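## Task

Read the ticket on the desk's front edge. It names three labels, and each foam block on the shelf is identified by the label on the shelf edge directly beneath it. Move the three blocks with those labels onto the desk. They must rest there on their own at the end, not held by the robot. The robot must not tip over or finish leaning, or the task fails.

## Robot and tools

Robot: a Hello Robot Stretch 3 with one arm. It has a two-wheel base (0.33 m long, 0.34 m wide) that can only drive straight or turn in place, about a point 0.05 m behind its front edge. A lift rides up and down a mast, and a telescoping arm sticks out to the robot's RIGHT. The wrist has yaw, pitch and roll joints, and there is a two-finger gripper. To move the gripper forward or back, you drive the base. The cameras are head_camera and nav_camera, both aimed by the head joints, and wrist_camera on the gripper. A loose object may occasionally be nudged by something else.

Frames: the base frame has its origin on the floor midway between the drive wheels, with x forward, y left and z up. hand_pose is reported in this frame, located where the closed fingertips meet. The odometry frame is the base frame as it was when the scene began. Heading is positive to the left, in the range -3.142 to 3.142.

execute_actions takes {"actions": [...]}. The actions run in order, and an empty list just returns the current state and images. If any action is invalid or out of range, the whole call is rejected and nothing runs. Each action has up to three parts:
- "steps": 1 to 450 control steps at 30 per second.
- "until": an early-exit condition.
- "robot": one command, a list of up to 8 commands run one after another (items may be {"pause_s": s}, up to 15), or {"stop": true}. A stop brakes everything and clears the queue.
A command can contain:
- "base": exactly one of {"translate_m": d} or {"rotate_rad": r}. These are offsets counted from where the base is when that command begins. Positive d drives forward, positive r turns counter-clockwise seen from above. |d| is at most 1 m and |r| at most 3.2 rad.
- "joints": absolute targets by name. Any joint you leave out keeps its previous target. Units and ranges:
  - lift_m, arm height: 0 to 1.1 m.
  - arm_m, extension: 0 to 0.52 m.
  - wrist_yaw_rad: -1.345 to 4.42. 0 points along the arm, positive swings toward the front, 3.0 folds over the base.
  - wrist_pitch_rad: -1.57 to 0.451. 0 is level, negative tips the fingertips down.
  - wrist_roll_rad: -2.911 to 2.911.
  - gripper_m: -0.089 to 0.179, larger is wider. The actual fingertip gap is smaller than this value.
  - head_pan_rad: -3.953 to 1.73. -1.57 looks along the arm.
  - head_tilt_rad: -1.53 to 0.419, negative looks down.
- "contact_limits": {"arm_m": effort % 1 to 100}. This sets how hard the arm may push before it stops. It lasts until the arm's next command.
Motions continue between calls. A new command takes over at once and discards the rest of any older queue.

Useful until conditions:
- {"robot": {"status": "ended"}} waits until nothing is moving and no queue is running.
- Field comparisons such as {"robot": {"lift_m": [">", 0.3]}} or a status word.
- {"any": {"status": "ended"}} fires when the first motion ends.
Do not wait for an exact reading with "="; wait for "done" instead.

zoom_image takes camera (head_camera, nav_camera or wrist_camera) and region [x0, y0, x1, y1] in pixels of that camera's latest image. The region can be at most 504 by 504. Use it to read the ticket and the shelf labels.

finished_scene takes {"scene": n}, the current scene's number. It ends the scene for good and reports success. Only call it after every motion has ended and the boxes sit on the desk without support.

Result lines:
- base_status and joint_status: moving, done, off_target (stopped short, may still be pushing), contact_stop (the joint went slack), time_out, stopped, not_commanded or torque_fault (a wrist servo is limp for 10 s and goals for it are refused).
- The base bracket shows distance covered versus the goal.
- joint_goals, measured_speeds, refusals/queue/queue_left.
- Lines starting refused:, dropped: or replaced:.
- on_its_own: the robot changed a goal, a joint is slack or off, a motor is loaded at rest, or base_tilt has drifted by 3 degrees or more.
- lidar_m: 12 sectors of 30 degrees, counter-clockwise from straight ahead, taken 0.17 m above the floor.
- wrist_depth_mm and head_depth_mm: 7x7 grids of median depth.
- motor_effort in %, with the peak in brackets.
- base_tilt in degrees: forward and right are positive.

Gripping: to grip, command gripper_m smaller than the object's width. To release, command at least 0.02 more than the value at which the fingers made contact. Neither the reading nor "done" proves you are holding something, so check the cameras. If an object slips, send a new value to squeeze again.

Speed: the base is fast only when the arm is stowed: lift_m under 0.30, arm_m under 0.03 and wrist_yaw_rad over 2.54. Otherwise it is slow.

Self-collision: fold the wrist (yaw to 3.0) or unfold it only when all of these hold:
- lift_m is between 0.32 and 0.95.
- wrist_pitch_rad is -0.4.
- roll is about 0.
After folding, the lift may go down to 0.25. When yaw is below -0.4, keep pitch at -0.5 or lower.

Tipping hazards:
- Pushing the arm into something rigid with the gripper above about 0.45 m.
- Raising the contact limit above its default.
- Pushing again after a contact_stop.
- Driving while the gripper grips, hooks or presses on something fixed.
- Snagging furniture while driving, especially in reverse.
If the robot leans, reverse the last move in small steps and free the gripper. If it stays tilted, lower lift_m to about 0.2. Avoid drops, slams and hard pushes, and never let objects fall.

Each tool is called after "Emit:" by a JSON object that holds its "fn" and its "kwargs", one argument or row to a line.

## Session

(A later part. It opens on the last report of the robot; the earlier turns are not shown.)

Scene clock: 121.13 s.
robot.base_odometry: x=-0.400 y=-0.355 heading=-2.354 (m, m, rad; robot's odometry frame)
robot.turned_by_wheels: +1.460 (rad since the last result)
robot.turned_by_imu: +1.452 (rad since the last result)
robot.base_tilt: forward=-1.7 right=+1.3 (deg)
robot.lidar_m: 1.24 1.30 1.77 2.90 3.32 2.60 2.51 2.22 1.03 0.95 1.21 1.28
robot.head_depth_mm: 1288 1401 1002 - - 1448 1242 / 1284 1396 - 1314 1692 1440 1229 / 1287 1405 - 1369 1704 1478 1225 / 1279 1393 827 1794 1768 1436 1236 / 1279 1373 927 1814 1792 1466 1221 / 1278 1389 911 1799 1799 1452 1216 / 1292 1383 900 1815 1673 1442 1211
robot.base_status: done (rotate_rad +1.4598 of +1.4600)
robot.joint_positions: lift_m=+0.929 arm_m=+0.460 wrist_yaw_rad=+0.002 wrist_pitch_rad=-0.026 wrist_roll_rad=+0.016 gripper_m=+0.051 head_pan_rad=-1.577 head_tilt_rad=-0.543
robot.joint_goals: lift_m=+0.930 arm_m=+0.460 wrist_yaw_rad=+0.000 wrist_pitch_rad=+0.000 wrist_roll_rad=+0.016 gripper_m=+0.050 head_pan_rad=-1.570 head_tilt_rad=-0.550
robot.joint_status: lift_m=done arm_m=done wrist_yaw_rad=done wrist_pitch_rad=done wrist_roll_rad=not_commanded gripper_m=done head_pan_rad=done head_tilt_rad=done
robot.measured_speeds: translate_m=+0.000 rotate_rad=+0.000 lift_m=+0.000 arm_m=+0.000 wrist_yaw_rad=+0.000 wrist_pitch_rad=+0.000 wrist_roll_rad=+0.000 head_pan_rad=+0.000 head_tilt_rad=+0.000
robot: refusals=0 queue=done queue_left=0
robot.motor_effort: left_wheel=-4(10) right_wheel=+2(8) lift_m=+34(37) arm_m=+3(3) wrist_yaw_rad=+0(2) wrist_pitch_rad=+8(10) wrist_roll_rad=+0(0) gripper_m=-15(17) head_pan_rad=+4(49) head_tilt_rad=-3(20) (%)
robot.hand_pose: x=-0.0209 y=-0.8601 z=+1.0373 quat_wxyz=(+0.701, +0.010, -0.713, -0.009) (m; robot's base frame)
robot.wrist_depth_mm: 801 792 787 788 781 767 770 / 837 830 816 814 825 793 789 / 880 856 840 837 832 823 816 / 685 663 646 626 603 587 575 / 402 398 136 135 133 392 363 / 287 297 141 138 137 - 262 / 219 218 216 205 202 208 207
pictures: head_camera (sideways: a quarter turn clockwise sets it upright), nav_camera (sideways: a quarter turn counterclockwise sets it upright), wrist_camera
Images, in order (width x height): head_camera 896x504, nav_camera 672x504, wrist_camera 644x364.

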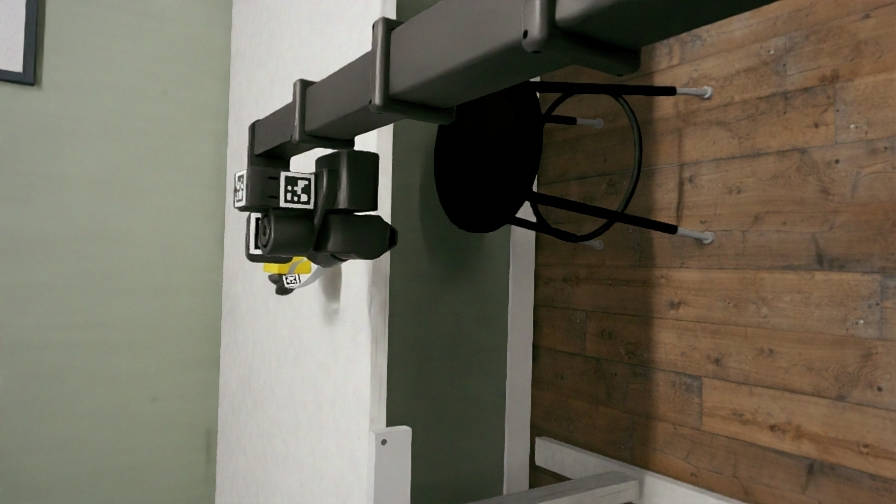

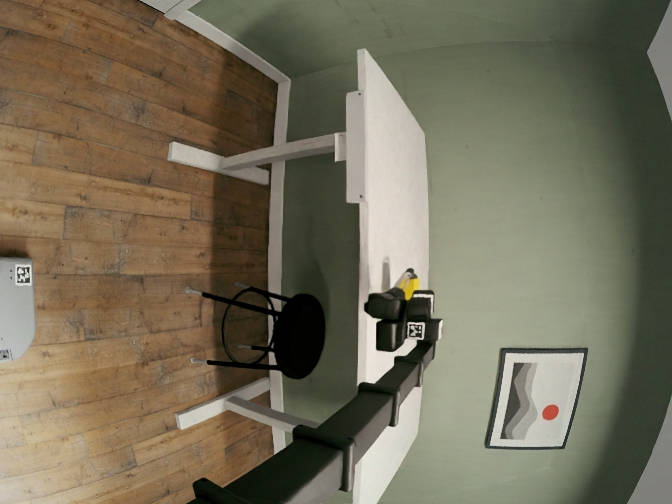

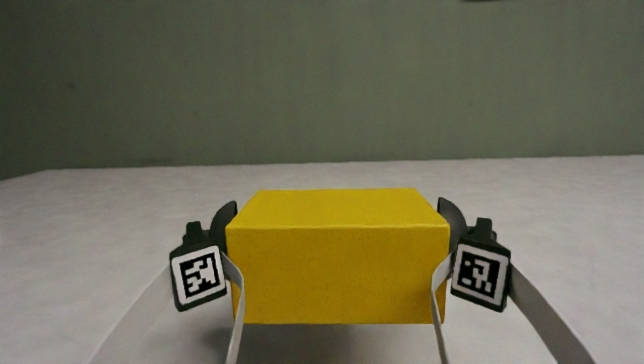

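Emit:
{"fn": "execute_actions", "kwargs": {
  "actions": [
    {"robot":[{"joints":{"arm_m":0.5}},{"joints":{"lift_m":0.878}},{"joints":{"gripper_m":0.17}},{"joints":{"arm_m":0}},{"joints":{"lift_m":0.285,"wrist_pitch_rad":-0.4,"wrist_yaw_rad":2.7,"head_tilt_rad":-0.8},"base":{"rotate_rad":1.765}},{"base":{"translate_m":1}},{"base":{"translate_m":1}},{"base":{"translate_m":0.43}}],"steps":450,"until":{"robot":{"status":"ended"}}},
    {"steps":450,"until":{"robot":{"status":"ended"}}},
    {"robot":[{"base":{"rotate_rad":0.895}},{"joints":{"lift_m":0.478,"wrist_yaw_rad":-0.35}},{"joints":{"wrist_pitch_rad":0}},{"joints":{"arm_m":0.27}}],"steps":450,"until":{"robot":{"status":"ended"}}}
  ]
}}

Scene clock: 164.30 s.
robot.base_odometry: x=+1.620 y=-1.705 heading=+0.306 (m, m, rad; robot's odometry frame)
robot.turned_by_wheels: +2.660 (rad since the last result)
robot.turned_by_imu: +2.648 (rad since the last result)
robot.base_tilt: forward=-1.7 right=+1.3 (deg)
robot.lidar_m: 0.96 2.08 2.17 3.03 3.58 2.33 1.74 1.26 0.81 0.80 0.52 0.52
robot.head_depth_mm: 680 768 917 1714 1501 1285 1134 / 734 865 977 1065 1421 1289 1136 / 728 928 1098 1015 1402 1244 1122 / 704 858 1031 1010 1336 1252 1120 / 667 565 948 1000 1292 1217 1116 / 645 535 886 976 902 1199 1112 / 618 506 827 941 843 1166 1106
robot.base_status: done (rotate_rad +0.8948 of +0.8950)
robot.joint_positions: lift_m=+0.477 arm_m=+0.270 wrist_yaw_rad=-0.348 wrist_pitch_rad=-0.023 wrist_roll_rad=+0.016 gripper_m=+0.170 head_pan_rad=-1.577 head_tilt_rad=-0.791
robot.joint_goals: lift_m=+0.478 arm_m=+0.270 wrist_yaw_rad=-0.350 wrist_pitch_rad=+0.000 wrist_roll_rad=+0.016 gripper_m=+0.170 head_pan_rad=-1.570 head_tilt_rad=-0.800
robot.joint_status: lift_m=done arm_m=done wrist_yaw_rad=done wrist_pitch_rad=done wrist_roll_rad=not_commanded gripper_m=done head_pan_rad=done head_tilt_rad=done
robot.measured_speeds: translate_m=+0.000 rotate_rad=+0.000 lift_m=+0.000 arm_m=+0.000 wrist_yaw_rad=+0.000 wrist_pitch_rad=+0.000 wrist_roll_rad=+0.000 head_pan_rad=+0.000 head_tilt_rad=+0.000
robot: refusals=0 queue=done queue_left=0
robot.motor_effort: left_wheel=-4(10) right_wheel=+2(7) lift_m=+34(37) arm_m=+3(5) wrist_yaw_rad=-2(3) wrist_pitch_rad=+7(8) wrist_roll_rad=+0(0) gripper_m=+1(84) head_pan_rad=+4(4) head_tilt_rad=-5(23) (%)
robot.hand_pose: x=-0.1085 y=-0.6549 z=+0.5860 quat_wxyz=(+0.689, -0.115, -0.703, -0.130) (m; robot's base frame)
robot.wrist_depth_mm: 280 326 395 405 328 - - / 286 329 403 417 341 - - / 289 337 413 436 349 - - / 292 346 255 407 350 - - / 271 289 255 258 271 - - / 203 - 187 185 351 - - / 141 146 145 173 403 904 880
pictures: head_camera (sideways: a quarter turn clockwise sets it upright), nav_camera (sideways: a quarter turn counterclockwise sets it upright), wrist_camera
Images, in order (width x height): head_camera 896x504, nav_camera 672x504, wrist_camera 644x364.

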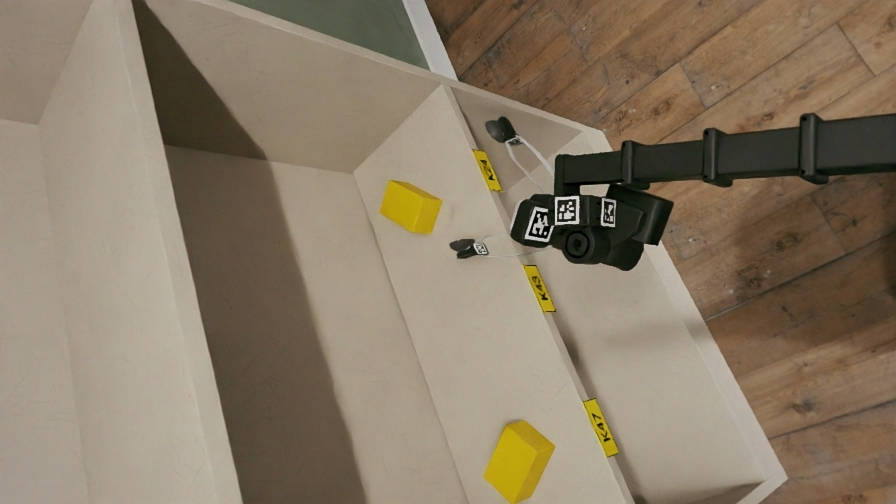

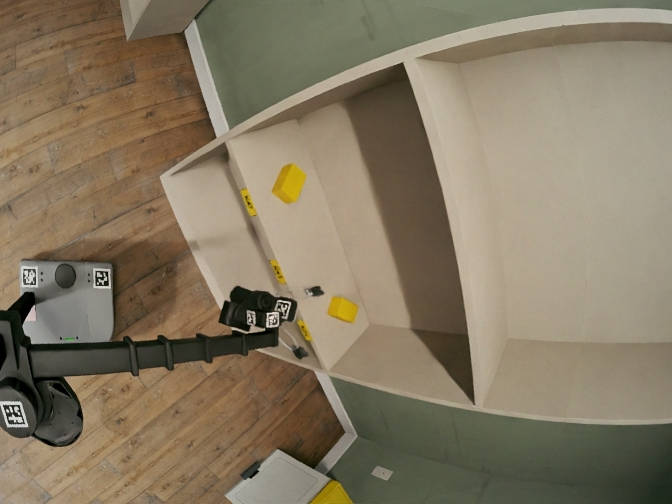

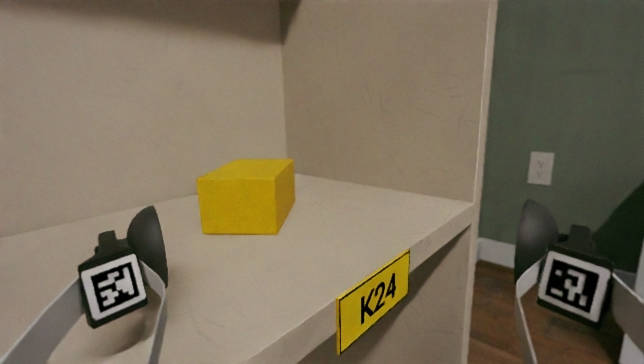

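Emit:
{"fn": "execute_actions", "kwargs": {
  "actions": [
    {"robot":[{"base":{"translate_m":0.03},"joints":{"gripper_m":0.14}},{"joints":{"arm_m":0.403}},{"joints":{"gripper_m":0.01}},{"joints":{"lift_m":0.51}},{"joints":{"arm_m":0}},{"joints":{"wrist_pitch_rad":-0.4,"wrist_yaw_rad":2.7,"lift_m":0.285},"base":{"rotate_rad":2.13}}],"steps":450,"until":{"robot":{"arm_m":["<",0.2]}}}
  ]
}}

Scene clock: 176.43 s.
robot.base_odometry: x=+1.649 y=-1.696 heading=+0.306 (m, m, rad; robot's odometry frame)
robot.turned_by_wheels: +0.000 (rad since the last result)
robot.turned_by_imu: -0.075 (rad since the last result)
robot.base_tilt: forward=-1.6 right=+1.3 (deg)
robot.lidar_m: 0.94 1.64 2.11 2.77 3.35 2.57 1.80 1.27 0.82 0.81 0.64 0.51
robot.head_depth_mm: 666 797 1575 1777 1487 1278 1130 / 706 831 945 1216 1486 1285 1135 / 711 941 1070 1032 1388 1235 1120 / 702 897 1071 1006 1398 1240 1116 / 683 560 979 994 1289 1228 1115 / 649 531 901 978 900 1193 1117 / 622 502 832 940 833 1158 1106
robot.base_status: done (translate_m +0.0300 of +0.0300)
robot.joint_positions: lift_m=+0.509 arm_m=+0.198 wrist_yaw_rad=-0.401 wrist_pitch_rad=-0.024 wrist_roll_rad=+0.010 gripper_m=+0.010 head_pan_rad=-1.575 head_tilt_rad=-0.796
robot.joint_goals: lift_m=+0.510 arm_m=+0.000 wrist_yaw_rad=-0.398 wrist_pitch_rad=+0.000 wrist_roll_rad=+0.010 gripper_m=+0.010 head_pan_rad=-1.570 head_tilt_rad=-0.800
robot.joint_status: lift_m=done arm_m=moving wrist_yaw_rad=done wrist_pitch_rad=done wrist_roll_rad=not_commanded gripper_m=done head_pan_rad=done head_tilt_rad=done
robot.measured_speeds: translate_m=+0.000 rotate_rad=+0.000 lift_m=+0.000 arm_m=-0.140 wrist_yaw_rad=+0.000 wrist_pitch_rad=+0.000 wrist_roll_rad=+0.000 head_pan_rad=+0.000 head_tilt_rad=+0.000
robot: refusals=0 queue=running queue_left=1
robot.on_its_own: wrist_yaw_rad is held at -0.398, not at your -0.350, by its stall guard, which is not easing now
robot.motor_effort: left_wheel=+1(38) right_wheel=-2(38) lift_m=+35(36) arm_m=-7(23) wrist_yaw_rad=+2(25) wrist_pitch_rad=+8(26) wrist_roll_rad=+2(11) gripper_m=+0(83) head_pan_rad=+3(5) head_tilt_rad=-2(5) (%)
robot.hand_pose: x=-0.1211 y=-0.5781 z=+0.6179 quat_wxyz=(+0.688, -0.133, -0.698, -0.149) (m; robot's base frame)
robot.wrist_depth_mm: 350 419 474 394 - - - / 351 426 484 404 - - - / 356 432 495 419 - - - / 364 434 457 425 - - 909 / 347 352 348 - - - 797 / 250 250 261 461 - - 813 / 194 202 574 493 988 932 863
pictures: head_camera (sideways: a quarter turn clockwise sets it upright), nav_camera (sideways: a quarter turn counterclockwise sets it upright), wrist_camera
Images, in order (width x height): head_camera 896x504, nav_camera 672x504, wrist_camera 644x364.

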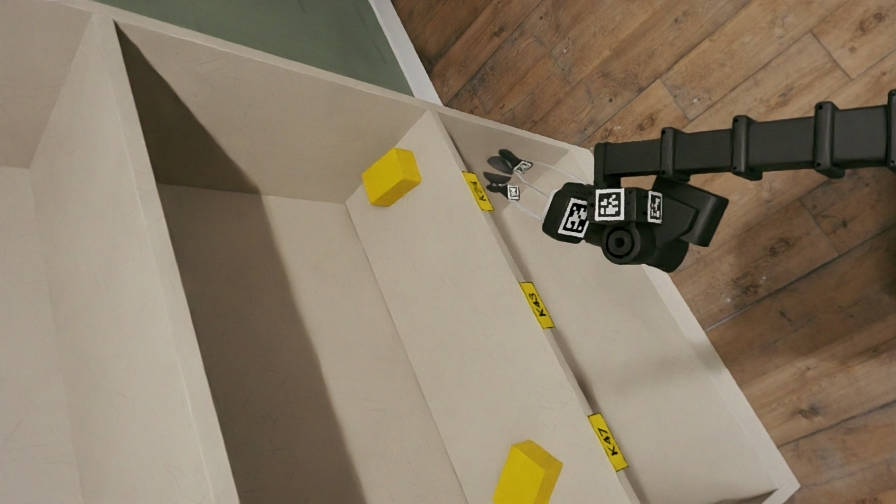

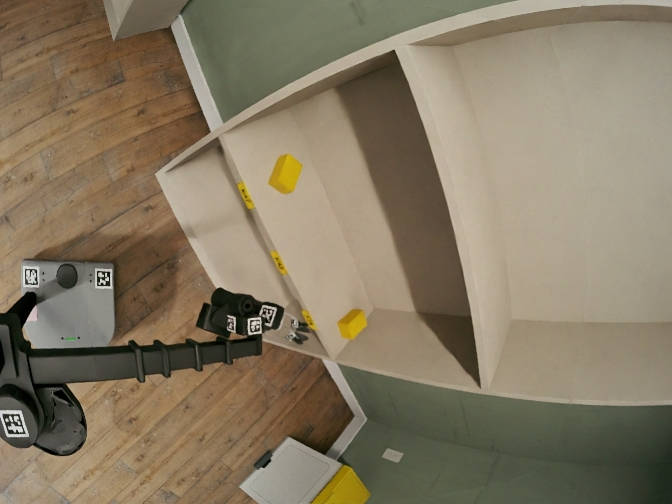

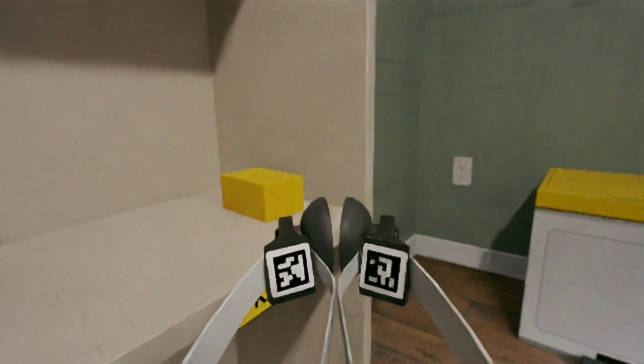

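Emit:
{"fn": "execute_actions", "kwargs": {
  "actions": [
    {"robot":{"stop":true},"steps":20}
  ]
}}

Scene clock: 183.67 s.
robot.base_odometry: x=+1.649 y=-1.696 heading=+2.436 (m, m, rad; robot's odometry frame)
robot.turned_by_wheels: +2.130 (rad since the last result)
robot.turned_by_imu: +2.114 (rad since the last result)
robot.base_tilt: forward=-1.7 right=+1.2 (deg)
robot.lidar_m: 3.50 2.50 1.78 1.27 0.82 0.80 0.57 0.51 0.94 2.06 2.12 2.82
robot.head_depth_mm: 1437 1518 1822 1633 1424 1280 1132 / 1806 2065 1973 1711 1488 1279 1131 / 1800 2088 2152 1775 1469 1277 1136 / 1809 2079 2152 1743 1462 1269 1133 / 1785 2082 2150 1738 1471 1260 1135 / 1778 2059 2134 1729 1462 1266 1112 / 1790 2074 2107 1726 1454 1257 1107
robot.base_status: done (rotate_rad +2.1298 of +2.1300)
robot.joint_positions: lift_m=+0.286 arm_m=+0.003 wrist_yaw_rad=+2.697 wrist_pitch_rad=-0.414 wrist_roll_rad=+0.011 gripper_m=+0.010 head_pan_rad=-1.575 head_tilt_rad=-0.796
robot.joint_goals: lift_m=+0.285 arm_m=+0.000 wrist_yaw_rad=+2.700 wrist_pitch_rad=-0.400 wrist_roll_rad=+0.011 gripper_m=+0.010 head_pan_rad=-1.570 head_tilt_rad=-0.800
robot.joint_status: lift_m=done arm_m=done wrist_yaw_rad=done wrist_pitch_rad=done wrist_roll_rad=not_commanded gripper_m=done head_pan_rad=done head_tilt_rad=done
robot.measured_speeds: translate_m=+0.000 rotate_rad=+0.000 lift_m=+0.000 arm_m=+0.000 wrist_yaw_rad=+0.000 wrist_pitch_rad=+0.000 wrist_roll_rad=+0.000 head_pan_rad=+0.000 head_tilt_rad=+0.000
robot: refusals=0 queue=done queue_left=0
robot.motor_effort: left_wheel=-3(9) right_wheel=+2(8) lift_m=+11(37) arm_m=-3(2) wrist_yaw_rad=+2(4) wrist_pitch_rad=+4(6) wrist_roll_rad=+2(2) gripper_m=+1(0) head_pan_rad=+3(3) head_tilt_rad=-2(2) (%)
robot.hand_pose: x=+0.0756 y=+0.0554 z=+0.2993 quat_wxyz=(+0.295, +0.710, -0.012, +0.639) (m; robot's base frame)
robot.wrist_depth_mm: - - - - - - - / - - - - - - - / 973 954 920 916 883 864 845 / 777 726 721 722 703 688 675 / - 606 592 - 582 578 556 / - 508 519 478 489 482 476 / 445 - - 430 426 421 417
pictures: head_camera (sideways: a quarter turn clockwise sets it upright), nav_camera (sideways: a quarter turn counterclockwise sets it upright), wrist_camera
Images, in order (width x height): head_camera 896x504, nav_camera 672x504, wrist_camera 644x364.

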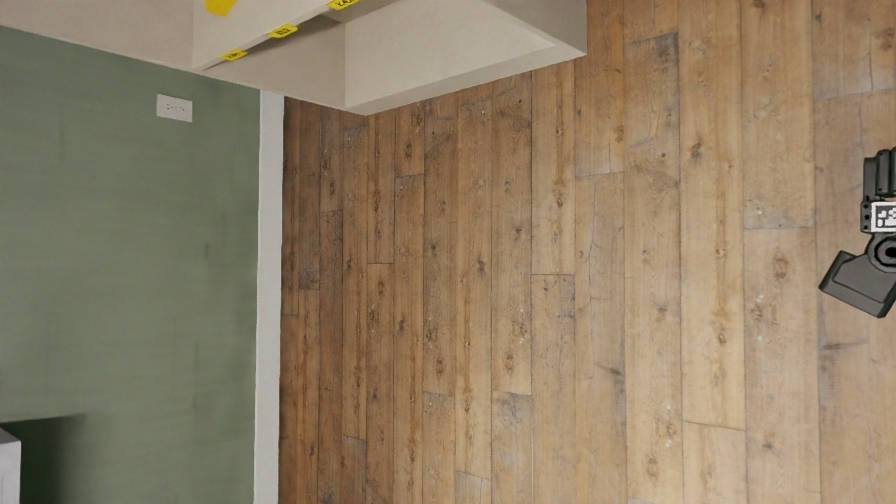

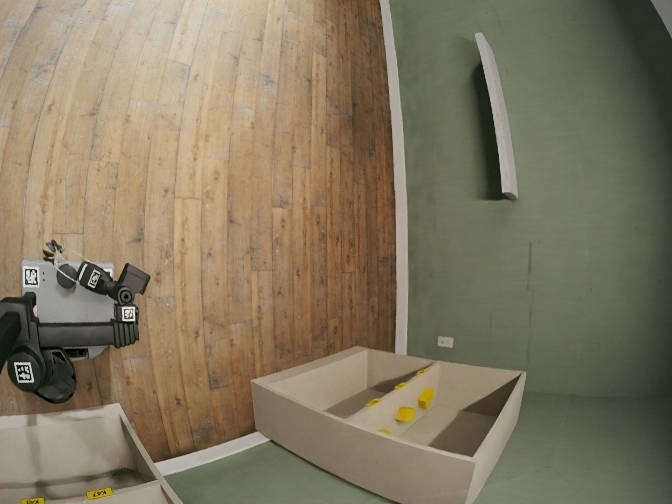

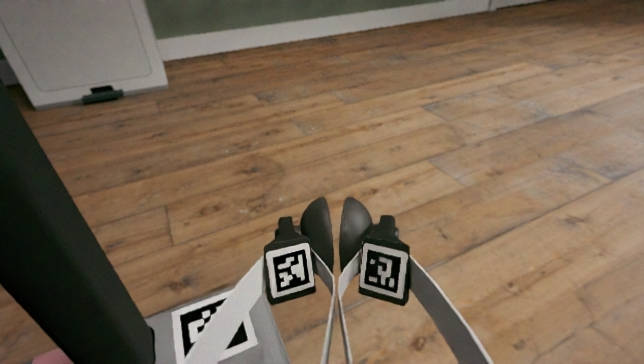

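Emit:
{"fn": "execute_actions", "kwargs": {
  "actions": [
    {"robot":[{"base":{"translate_m":0.06}},{"base":{"rotate_rad":-1.56}},{"base":{"translate_m":-0.55}},{"joints":{"lift_m":0.57,"wrist_yaw_rad":0,"gripper_m":0.11}},{"joints":{"arm_m":0.2}}],"steps":450,"until":{"robot":{"status":"ended"}}}
  ]
}}

Scene clock: 199.50 s.
robot.base_odometry: x=+1.251 y=-2.079 heading=+0.876 (m, m, rad; robot's odometry frame)
robot.turned_by_wheels: -1.560 (rad since the last result)
robot.turned_by_imu: -1.545 (rad since the last result)
robot.base_tilt: forward=-1.7 right=+1.4 (deg)
robot.lidar_m: 2.19 2.70 3.65 3.32 1.67 1.20 0.73 0.76 0.93 0.59 0.87 0.87
robot.head_depth_mm: 754 868 1032 1260 1454 1285 1125 / 710 869 1027 1255 1465 1304 - / 629 572 806 979 1459 1237 1117 / 667 814 969 964 - 1244 1118 / 665 815 965 999 1321 1246 1114 / 664 809 957 989 1311 1242 1109 / 663 810 961 985 1310 1232 1106
robot.base_status: done (translate_m -0.5500 of -0.5500)
robot.joint_positions: lift_m=+0.569 arm_m=+0.200 wrist_yaw_rad=+0.003 wrist_pitch_rad=-0.414 wrist_roll_rad=+0.011 gripper_m=+0.110 head_pan_rad=-1.575 head_tilt_rad=-0.796
robot.joint_goals: lift_m=+0.570 arm_m=+0.200 wrist_yaw_rad=+0.000 wrist_pitch_rad=-0.400 wrist_roll_rad=+0.011 gripper_m=+0.110 head_pan_rad=-1.570 head_tilt_rad=-0.800
robot.joint_status: lift_m=done arm_m=done wrist_yaw_rad=done wrist_pitch_rad=done wrist_roll_rad=not_commanded gripper_m=done head_pan_rad=done head_tilt_rad=done
robot.measured_speeds: translate_m=+0.000 rotate_rad=+0.000 lift_m=+0.000 arm_m=+0.000 wrist_yaw_rad=+0.000 wrist_pitch_rad=+0.000 wrist_roll_rad=+0.000 head_pan_rad=+0.000 head_tilt_rad=+0.000
robot: refusals=0 queue=done queue_left=0
robot.motor_effort: left_wheel=+3(11) right_wheel=-3(7) lift_m=+34(35) arm_m=+3(4) wrist_yaw_rad=-1(3) wrist_pitch_rad=+4(4) wrist_roll_rad=+2(2) gripper_m=+1(82) head_pan_rad=+3(3) head_tilt_rad=-2(2) (%)
robot.hand_pose: x=-0.0210 y=-0.5695 z=+0.5830 quat_wxyz=(+0.688, +0.145, -0.695, -0.146) (m; robot's base frame)
robot.wrist_depth_mm: 363 364 364 368 232 127 409 / 392 396 394 393 235 140 446 / 350 342 334 235 240 156 489 / 268 266 262 245 233 530 546 / 218 217 220 211 205 606 621 / 207 199 620 617 224 - 702 / 634 615 634 618 309 708 703
pictures: head_camera (sideways: a quarter turn clockwise sets it upright), nav_camera (sideways: a quarter turn counterclockwise sets it upright), wrist_camera
Images, in order (width x height): head_camera 896x504, nav_camera 672x504, wrist_camera 644x364.

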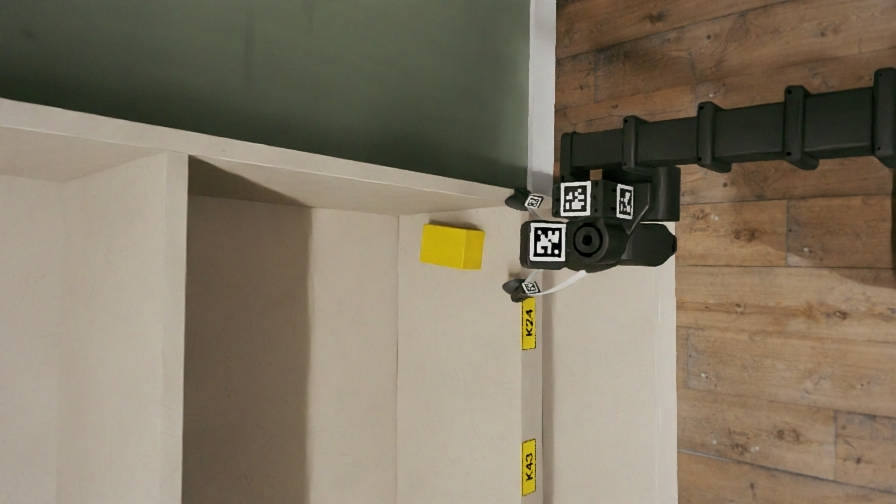

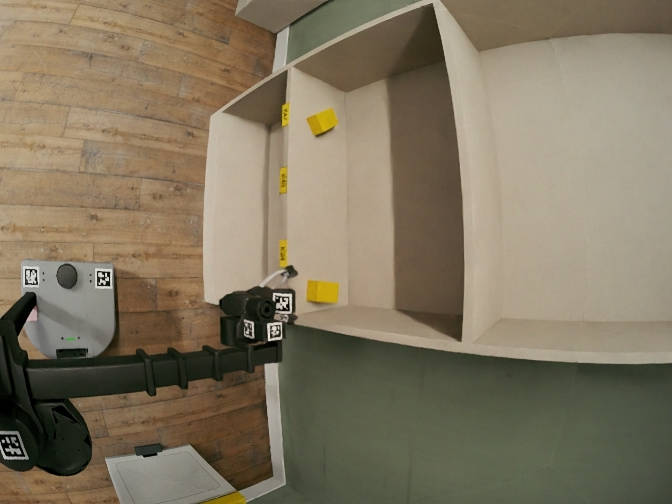

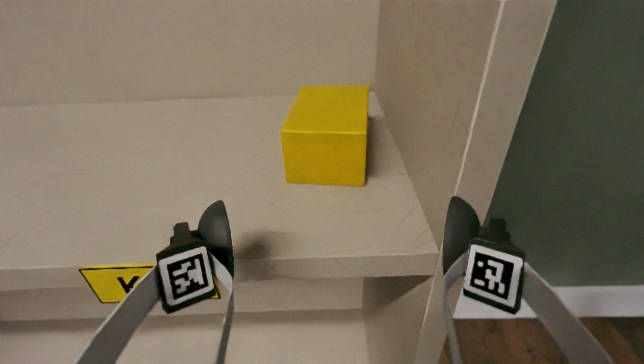

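Emit:
{"fn": "execute_actions", "kwargs": {
  "actions": [
    {"robot":[{"base":{"translate_m":0.031},"joints":{"lift_m":0.58}},{"joints":{"arm_m":0.3},"contact_limits":{"arm_m":14}}],"steps":450,"until":{"robot":{"status":"ended"}}}
  ]
}}

Scene clock: 206.30 s.
robot.base_odometry: x=+1.271 y=-2.055 heading=+0.876 (m, m, rad; robot's odometry frame)
robot.turned_by_wheels: +0.000 (rad since the last result)
robot.turned_by_imu: +0.001 (rad since the last result)
robot.base_tilt: forward=-1.6 right=+1.3 (deg)
robot.lidar_m: 2.16 2.66 3.62 3.26 1.71 1.24 0.76 0.79 0.93 0.59 0.86 0.85
robot.head_depth_mm: 750 872 1032 1253 1457 1282 1128 / 512 572 1003 1260 1456 1292 - / 669 687 884 884 1239 1268 1123 / 666 813 966 1055 1329 1246 1120 / 664 813 961 995 1324 1237 1117 / 664 810 958 990 1325 1236 1107 / 662 807 952 988 1308 1230 1108
robot.base_status: done (translate_m +0.0310 of +0.0310)
robot.joint_positions: lift_m=+0.579 arm_m=+0.300 wrist_yaw_rad=+0.002 wrist_pitch_rad=-0.414 wrist_roll_rad=+0.011 gripper_m=+0.110 head_pan_rad=-1.575 head_tilt_rad=-0.796
robot.joint_goals: lift_m=+0.580 arm_m=+0.300 wrist_yaw_rad=+0.000 wrist_pitch_rad=-0.400 wrist_roll_rad=+0.011 gripper_m=+0.110 head_pan_rad=-1.570 head_tilt_rad=-0.800
robot.joint_status: lift_m=done arm_m=done wrist_yaw_rad=done wrist_pitch_rad=done wrist_roll_rad=not_commanded gripper_m=done head_pan_rad=done head_tilt_rad=done
robot.measured_speeds: translate_m=+0.000 rotate_rad=+0.000 lift_m=+0.000 arm_m=+0.000 wrist_yaw_rad=+0.000 wrist_pitch_rad=+0.000 wrist_roll_rad=+0.000 head_pan_rad=+0.000 head_tilt_rad=+0.000
robot: refusals=0 queue=done queue_left=0
robot.motor_effort: left_wheel=+2(6) right_wheel=-3(4) lift_m=+34(33) arm_m=+3(1) wrist_yaw_rad=-1(1) wrist_pitch_rad=+4(4) wrist_roll_rad=+2(2) gripper_m=+0(0) head_pan_rad=+3(4) head_tilt_rad=-2(3) (%)
robot.contact_limits: arm_m 14 (drawing in: default 17, maximum 28; extending or still: default 22, maximum 37)
robot.hand_pose: x=-0.0211 y=-0.6695 z=+0.5930 quat_wxyz=(+0.688, +0.145, -0.695, -0.146) (m; robot's base frame)
robot.wrist_depth_mm: 270 271 274 272 271 166 111 / 294 294 297 300 289 168 112 / 320 325 320 321 308 169 113 / 287 282 277 251 202 171 114 / 232 231 235 173 159 152 115 / 197 201 190 180 168 - 115 / 172 168 168 166 164 158 109
pictures: head_camera (sideways: a quarter turn clockwise sets it upright), nav_camera (sideways: a quarter turn counterclockwise sets it upright), wrist_camera
Images, in order (width x height): head_camera 896x504, nav_camera 672x504, wrist_camera 644x364.

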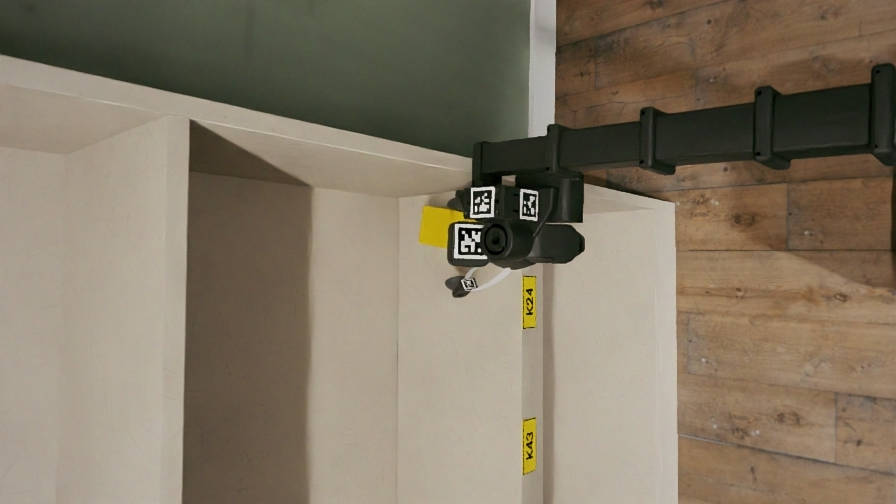

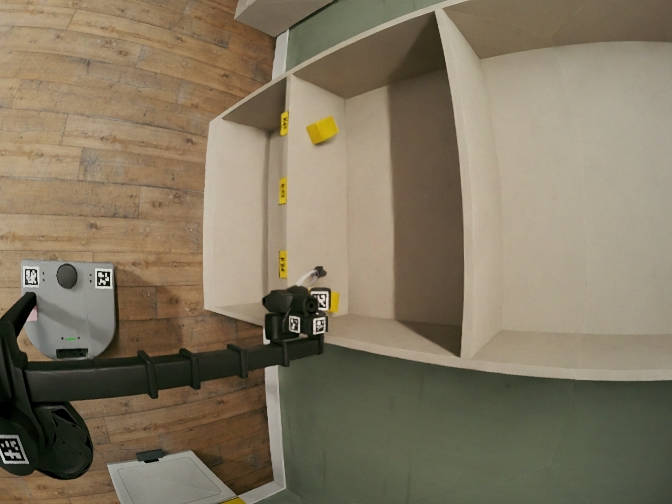

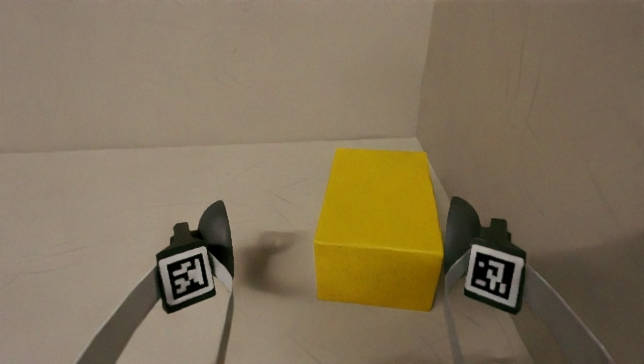

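Emit:
{"fn": "execute_actions", "kwargs": {
  "actions": [
    {"robot":[{"base":{"translate_m":-0.006}},{"joints":{"arm_m":0.33,"lift_m":0.568}},{"joints":{"gripper_m":0.01}},{"joints":{"lift_m":0.6}}],"steps":450,"until":{"robot":{"status":"ended"}}}
  ]
}}

Scene clock: 214.00 s.
robot.base_odometry: x=+1.267 y=-2.060 heading=+0.876 (m, m, rad; robot's odometry frame)
robot.turned_by_wheels: +0.000 (rad since the last result)
robot.turned_by_imu: +0.001 (rad since the last result)
robot.base_tilt: forward=-1.6 right=+1.3 (deg)
robot.lidar_m: 2.17 2.66 3.61 3.25 1.70 1.22 0.76 0.79 0.93 0.59 0.86 0.86
robot.head_depth_mm: 753 870 1028 1263 1464 1285 1131 / 501 588 1028 1265 1452 1308 - / 667 656 848 846 1192 1275 1119 / 665 815 963 988 1320 1252 1116 / 665 811 967 995 1323 1242 1112 / 664 812 959 991 1310 1236 1114 / 665 808 957 984 1310 1235 1105
robot.base_status: done (translate_m -0.0060 of -0.0060)
robot.joint_positions: lift_m=+0.599 arm_m=+0.330 wrist_yaw_rad=-0.002 wrist_pitch_rad=-0.416 wrist_roll_rad=+0.011 gripper_m=+0.014 head_pan_rad=-1.575 head_tilt_rad=-0.796
robot.joint_goals: lift_m=+0.600 arm_m=+0.330 wrist_yaw_rad=+0.000 wrist_pitch_rad=-0.400 wrist_roll_rad=+0.011 gripper_m=+0.013 head_pan_rad=-1.570 head_tilt_rad=-0.800
robot.joint_status: lift_m=done arm_m=done wrist_yaw_rad=done wrist_pitch_rad=done wrist_roll_rad=not_commanded gripper_m=done head_pan_rad=done head_tilt_rad=done
robot.measured_speeds: translate_m=+0.000 rotate_rad=+0.000 lift_m=+0.000 arm_m=+0.000 wrist_yaw_rad=+0.000 wrist_pitch_rad=+0.000 wrist_roll_rad=+0.000 head_pan_rad=+0.000 head_tilt_rad=+0.000
robot: refusals=0 queue=done queue_left=0
robot.motor_effort: left_wheel=+2(4) right_wheel=-2(6) lift_m=+34(34) arm_m=+3(5) wrist_yaw_rad=+2(2) wrist_pitch_rad=+5(5) wrist_roll_rad=+2(2) gripper_m=-21(97) head_pan_rad=+3(3) head_tilt_rad=-2(3) (%)
robot.hand_pose: x=-0.0219 y=-0.6993 z=+0.6126 quat_wxyz=(+0.688, +0.145, -0.696, -0.148) (m; robot's base frame)
robot.wrist_depth_mm: 242 245 245 246 245 151 102 / 266 265 267 269 264 153 103 / 290 293 294 297 286 155 104 / 308 309 309 184 191 157 104 / 261 257 265 145 146 157 105 / 220 220 203 131 128 141 106 / 191 190 187 156 176 175 107
pictures: head_camera (sideways: a quarter turn clockwise sets it upright), nav_camera (sideways: a quarter turn counterclockwise sets it upright), wrist_camera
Images, in order (width x height): head_camera 896x504, nav_camera 672x504, wrist_camera 644x364.

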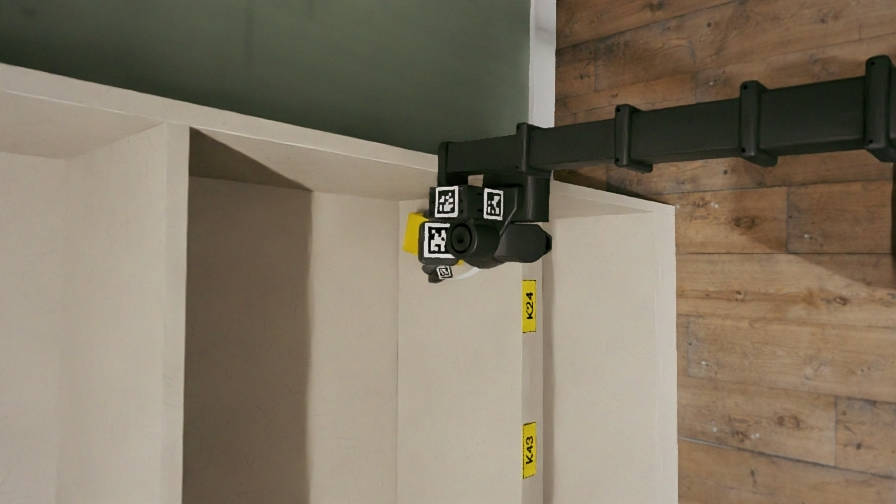

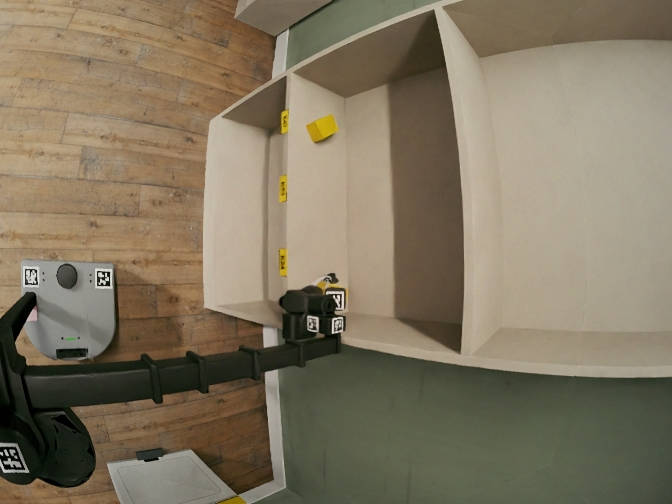

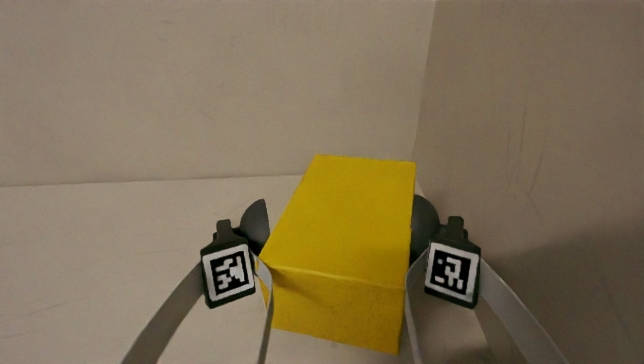

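Emit:
{"fn": "execute_actions", "kwargs": {
  "actions": [
    {"robot":[{"joints":{"arm_m":0}},{"joints":{"wrist_yaw_rad":2.7,"lift_m":0.285},"base":{"rotate_rad":1.43}},{"base":{"translate_m":1}},{"base":{"translate_m":1}},{"base":{"translate_m":0.39}},{"base":{"rotate_rad":1.735}},{"joints":{"lift_m":1.01,"wrist_yaw_rad":0,"head_tilt_rad":-0.55}},{"joints":{"arm_m":0.5}}],"steps":450,"until":{"robot":{"status":"ended"}}},
    {"steps":450,"until":{"robot":{"status":"ended"}}},
    {"steps":450,"until":{"robot":{"status":"ended"}}},
    {"robot":[{"joints":{"lift_m":0.974}},{"joints":{"gripper_m":0.14}},{"joints":{"arm_m":0}}],"steps":290,"until":{"robot":{"status":"ended"}}}
  ]
}}

Scene clock: 260.00 s.
robot.base_odometry: x=-0.336 y=-0.287 heading=-2.242 (m, m, rad; robot's odometry frame)
robot.turned_by_wheels: +3.165 (rad since the last result)
robot.turned_by_imu: +3.150 (rad since the last result)
robot.base_tilt: forward=-1.7 right=+1.3 (deg)
robot.lidar_m: 1.54 1.62 2.20 2.92 3.07 2.28 2.20 2.20 1.15 0.93 1.34 1.61
robot.head_depth_mm: 1268 1379 937 1790 - - - / 1267 1358 922 1729 1818 - - / 1267 1369 907 1787 - - - / 1262 1357 843 1330 - - - / 1264 1353 889 1314 1658 1443 1211 / 1268 1355 883 1749 1765 1435 1204 / 1270 1353 826 1787 1769 1438 1199
robot.base_status: done (rotate_rad +1.7348 of +1.7350)
robot.joint_positions: lift_m=+0.975 arm_m=+0.003 wrist_yaw_rad=+0.002 wrist_pitch_rad=-0.417 wrist_roll_rad=+0.012 gripper_m=+0.140 head_pan_rad=-1.575 head_tilt_rad=-0.557
robot.joint_goals: lift_m=+0.974 arm_m=+0.000 wrist_yaw_rad=+0.000 wrist_pitch_rad=-0.400 wrist_roll_rad=+0.012 gripper_m=+0.140 head_pan_rad=-1.570 head_tilt_rad=-0.550
robot.joint_status: lift_m=done arm_m=done wrist_yaw_rad=done wrist_pitch_rad=done wrist_roll_rad=not_commanded gripper_m=done head_pan_rad=done head_tilt_rad=done
robot.measured_speeds: translate_m=+0.000 rotate_rad=+0.000 lift_m=+0.000 arm_m=+0.000 wrist_yaw_rad=+0.000 wrist_pitch_rad=+0.000 wrist_roll_rad=+0.000 head_pan_rad=+0.000 head_tilt_rad=+0.000
robot: refusals=0 queue=done queue_left=0
robot.motor_effort: left_wheel=-4(11) right_wheel=+2(8) lift_m=+11(36) arm_m=-3(10) wrist_yaw_rad=-1(4) wrist_pitch_rad=+5(5) wrist_roll_rad=+2(2) gripper_m=+1(83) head_pan_rad=+3(3) head_tilt_rad=+3(22) (%)
robot.hand_pose: x=-0.0210 y=-0.3722 z=+0.9875 quat_wxyz=(+0.688, +0.146, -0.695, -0.147) (m; robot's base frame)
robot.wrist_depth_mm: 858 738 748 671 712 669 - / 545 528 514 540 525 505 - / - - - - - - - / - - - 971 - - - / - - - - - - - / - - - - - - - / - - - - - - -
pictures: head_camera (sideways: a quarter turn clockwise sets it upright), nav_camera (sideways: a quarter turn counterclockwise sets it upright), wrist_camera
Images, in order (width x height): head_camera 896x504, nav_camera 672x504, wrist_camera 644x364.

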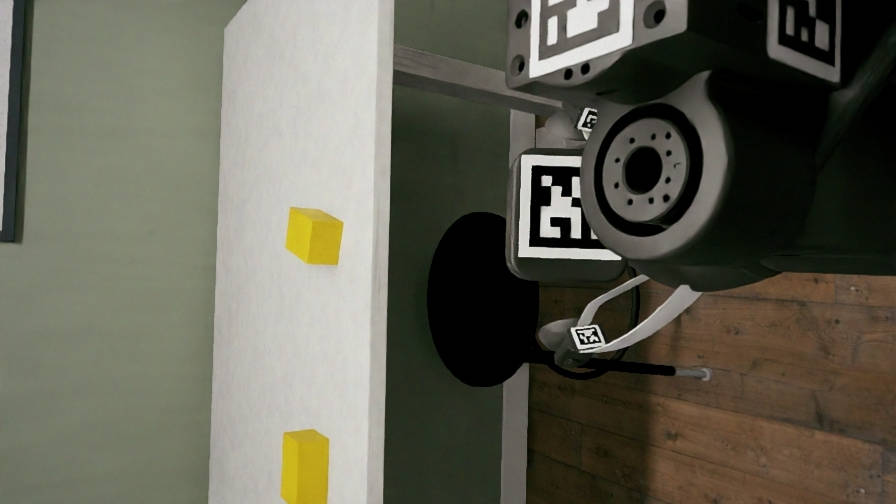

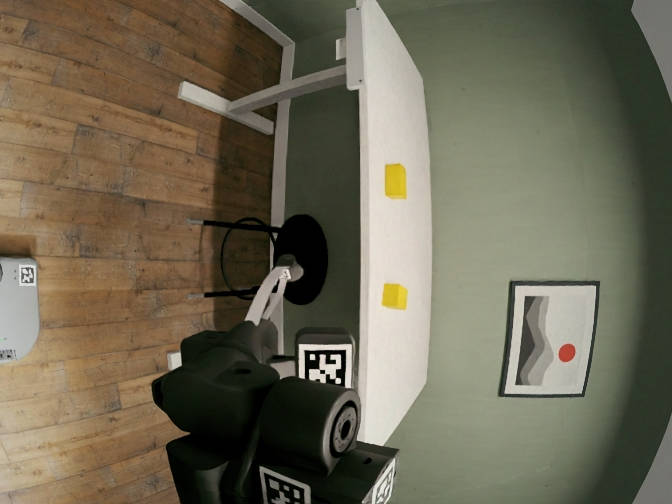

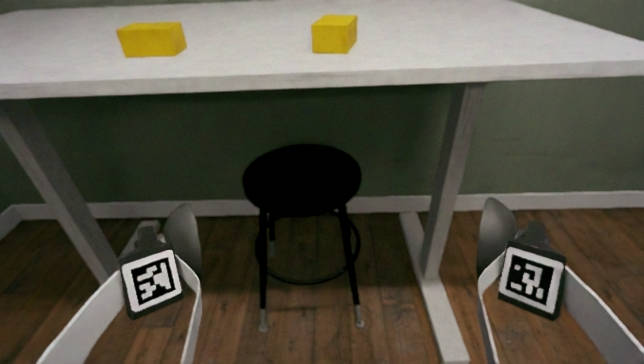

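Emit:
{"fn": "execute_actions", "kwargs": {
  "actions": [
    {"robot":[{"joints":{"lift_m":0.9}},{"joints":{"lift_m":0.285,"wrist_yaw_rad":2.7,"head_tilt_rad":-0.8,"gripper_m":0.17},"base":{"rotate_rad":2.19}},{"base":{"translate_m":1}},{"base":{"translate_m":1}},{"base":{"translate_m":0.85}},{"base":{"rotate_rad":0.965}},{"joints":{"lift_m":0.53,"wrist_yaw_rad":0}},{"joints":{"wrist_pitch_rad":-0.2,"arm_m":0.15}}],"steps":450,"until":{"robot":{"status":"ended"}}},
    {"steps":450,"until":{"robot":{"status":"ended"}}}
  ]
}}

Scene clock: 294.17 s.
robot.base_odometry: x=+2.510 y=-0.437 heading=+0.912 (m, m, rad; robot's odometry frame)
robot.turned_by_wheels: +3.155 (rad since the last result)
robot.turned_by_imu: +3.139 (rad since the last result)
robot.base_tilt: forward=-1.5 right=+1.4 (deg)
robot.lidar_m: 0.61 0.63 0.85 2.25 3.97 3.28 2.73 0.88 0.88 0.59 0.89 0.64
robot.head_depth_mm: 708 590 964 978 1337 1260 1129 / 708 584 963 948 1356 1257 1147 / 710 580 960 942 1353 - 1130 / 710 814 962 938 1361 1225 1124 / 709 755 935 935 1272 1253 1115 / 735 581 969 1244 1420 1267 1111 / 747 864 1024 1249 1432 1258 1114
robot.base_status: done (rotate_rad +0.9648 of +0.9650)
robot.joint_positions: lift_m=+0.529 arm_m=+0.150 wrist_yaw_rad=+0.003 wrist_pitch_rad=-0.223 wrist_roll_rad=+0.012 gripper_m=+0.170 head_pan_rad=-1.575 head_tilt_rad=-0.791
robot.joint_goals: lift_m=+0.530 arm_m=+0.150 wrist_yaw_rad=+0.000 wrist_pitch_rad=-0.200 wrist_roll_rad=+0.012 gripper_m=+0.170 head_pan_rad=-1.570 head_tilt_rad=-0.800
robot.joint_status: lift_m=done arm_m=done wrist_yaw_rad=done wrist_pitch_rad=done wrist_roll_rad=not_commanded gripper_m=done head_pan_rad=done head_tilt_rad=done
robot.measured_speeds: translate_m=+0.000 rotate_rad=+0.000 lift_m=+0.000 arm_m=+0.000 wrist_yaw_rad=+0.000 wrist_pitch_rad=+0.000 wrist_roll_rad=+0.000 head_pan_rad=+0.000 head_tilt_rad=+0.000
robot: refusals=0 queue=done queue_left=0
robot.motor_effort: left_wheel=-4(10) right_wheel=+3(8) lift_m=+34(35) arm_m=+3(7) wrist_yaw_rad=-1(5) wrist_pitch_rad=+7(7) wrist_roll_rad=+2(2) gripper_m=+1(83) head_pan_rad=+3(3) head_tilt_rad=-5(21) (%)
robot.hand_pose: x=-0.0208 y=-0.5392 z=+0.5880 quat_wxyz=(+0.699, +0.079, -0.706, -0.078) (m; robot's base frame)
robot.wrist_depth_mm: 181 244 399 402 403 404 405 / 182 243 420 426 421 426 416 / 194 243 361 318 293 331 291 / 547 225 238 234 229 226 220 / 596 215 364 219 215 525 517 / 638 - 454 570 572 579 - / 700 296 448 628 622 617 622
pictures: head_camera (sideways: a quarter turn clockwise sets it upright), nav_camera (sideways: a quarter turn counterclockwise sets it upright), wrist_camera
Images, in order (width x height): head_camera 896x504, nav_camera 672x504, wrist_camera 644x364.

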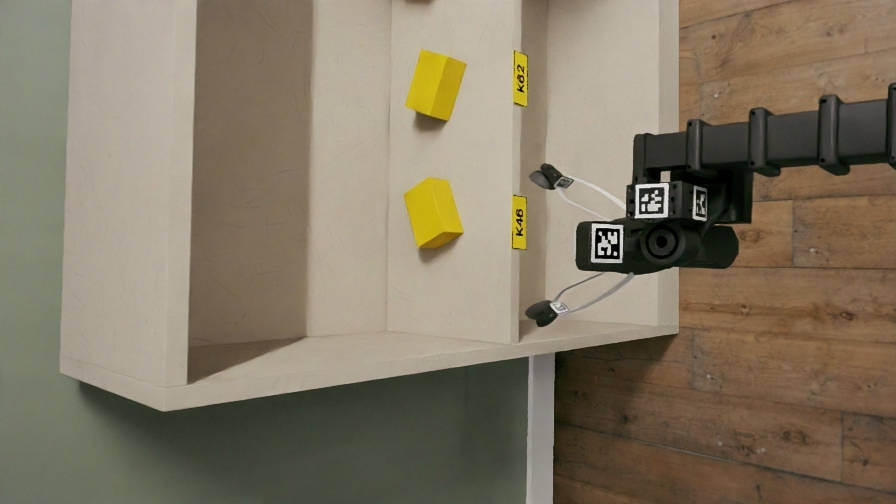

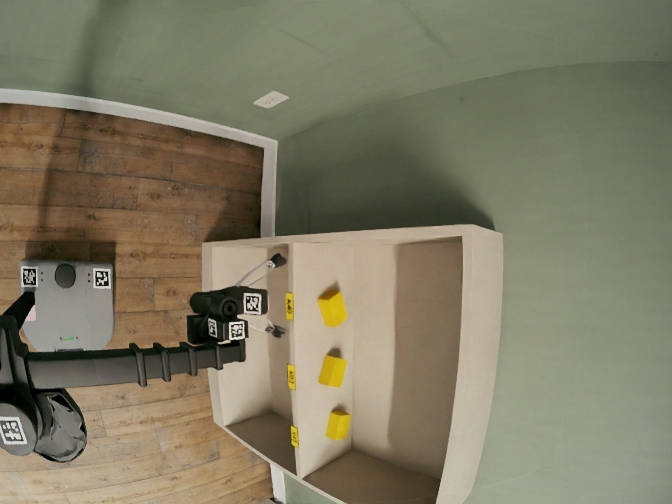

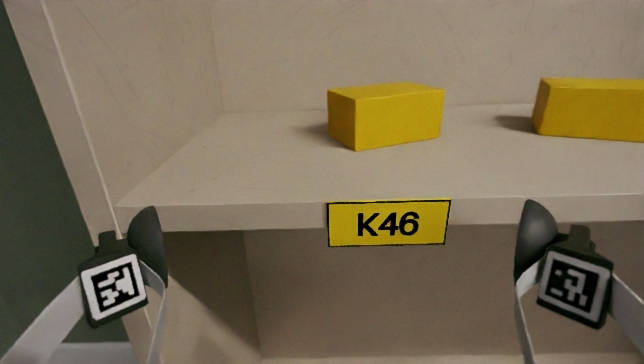

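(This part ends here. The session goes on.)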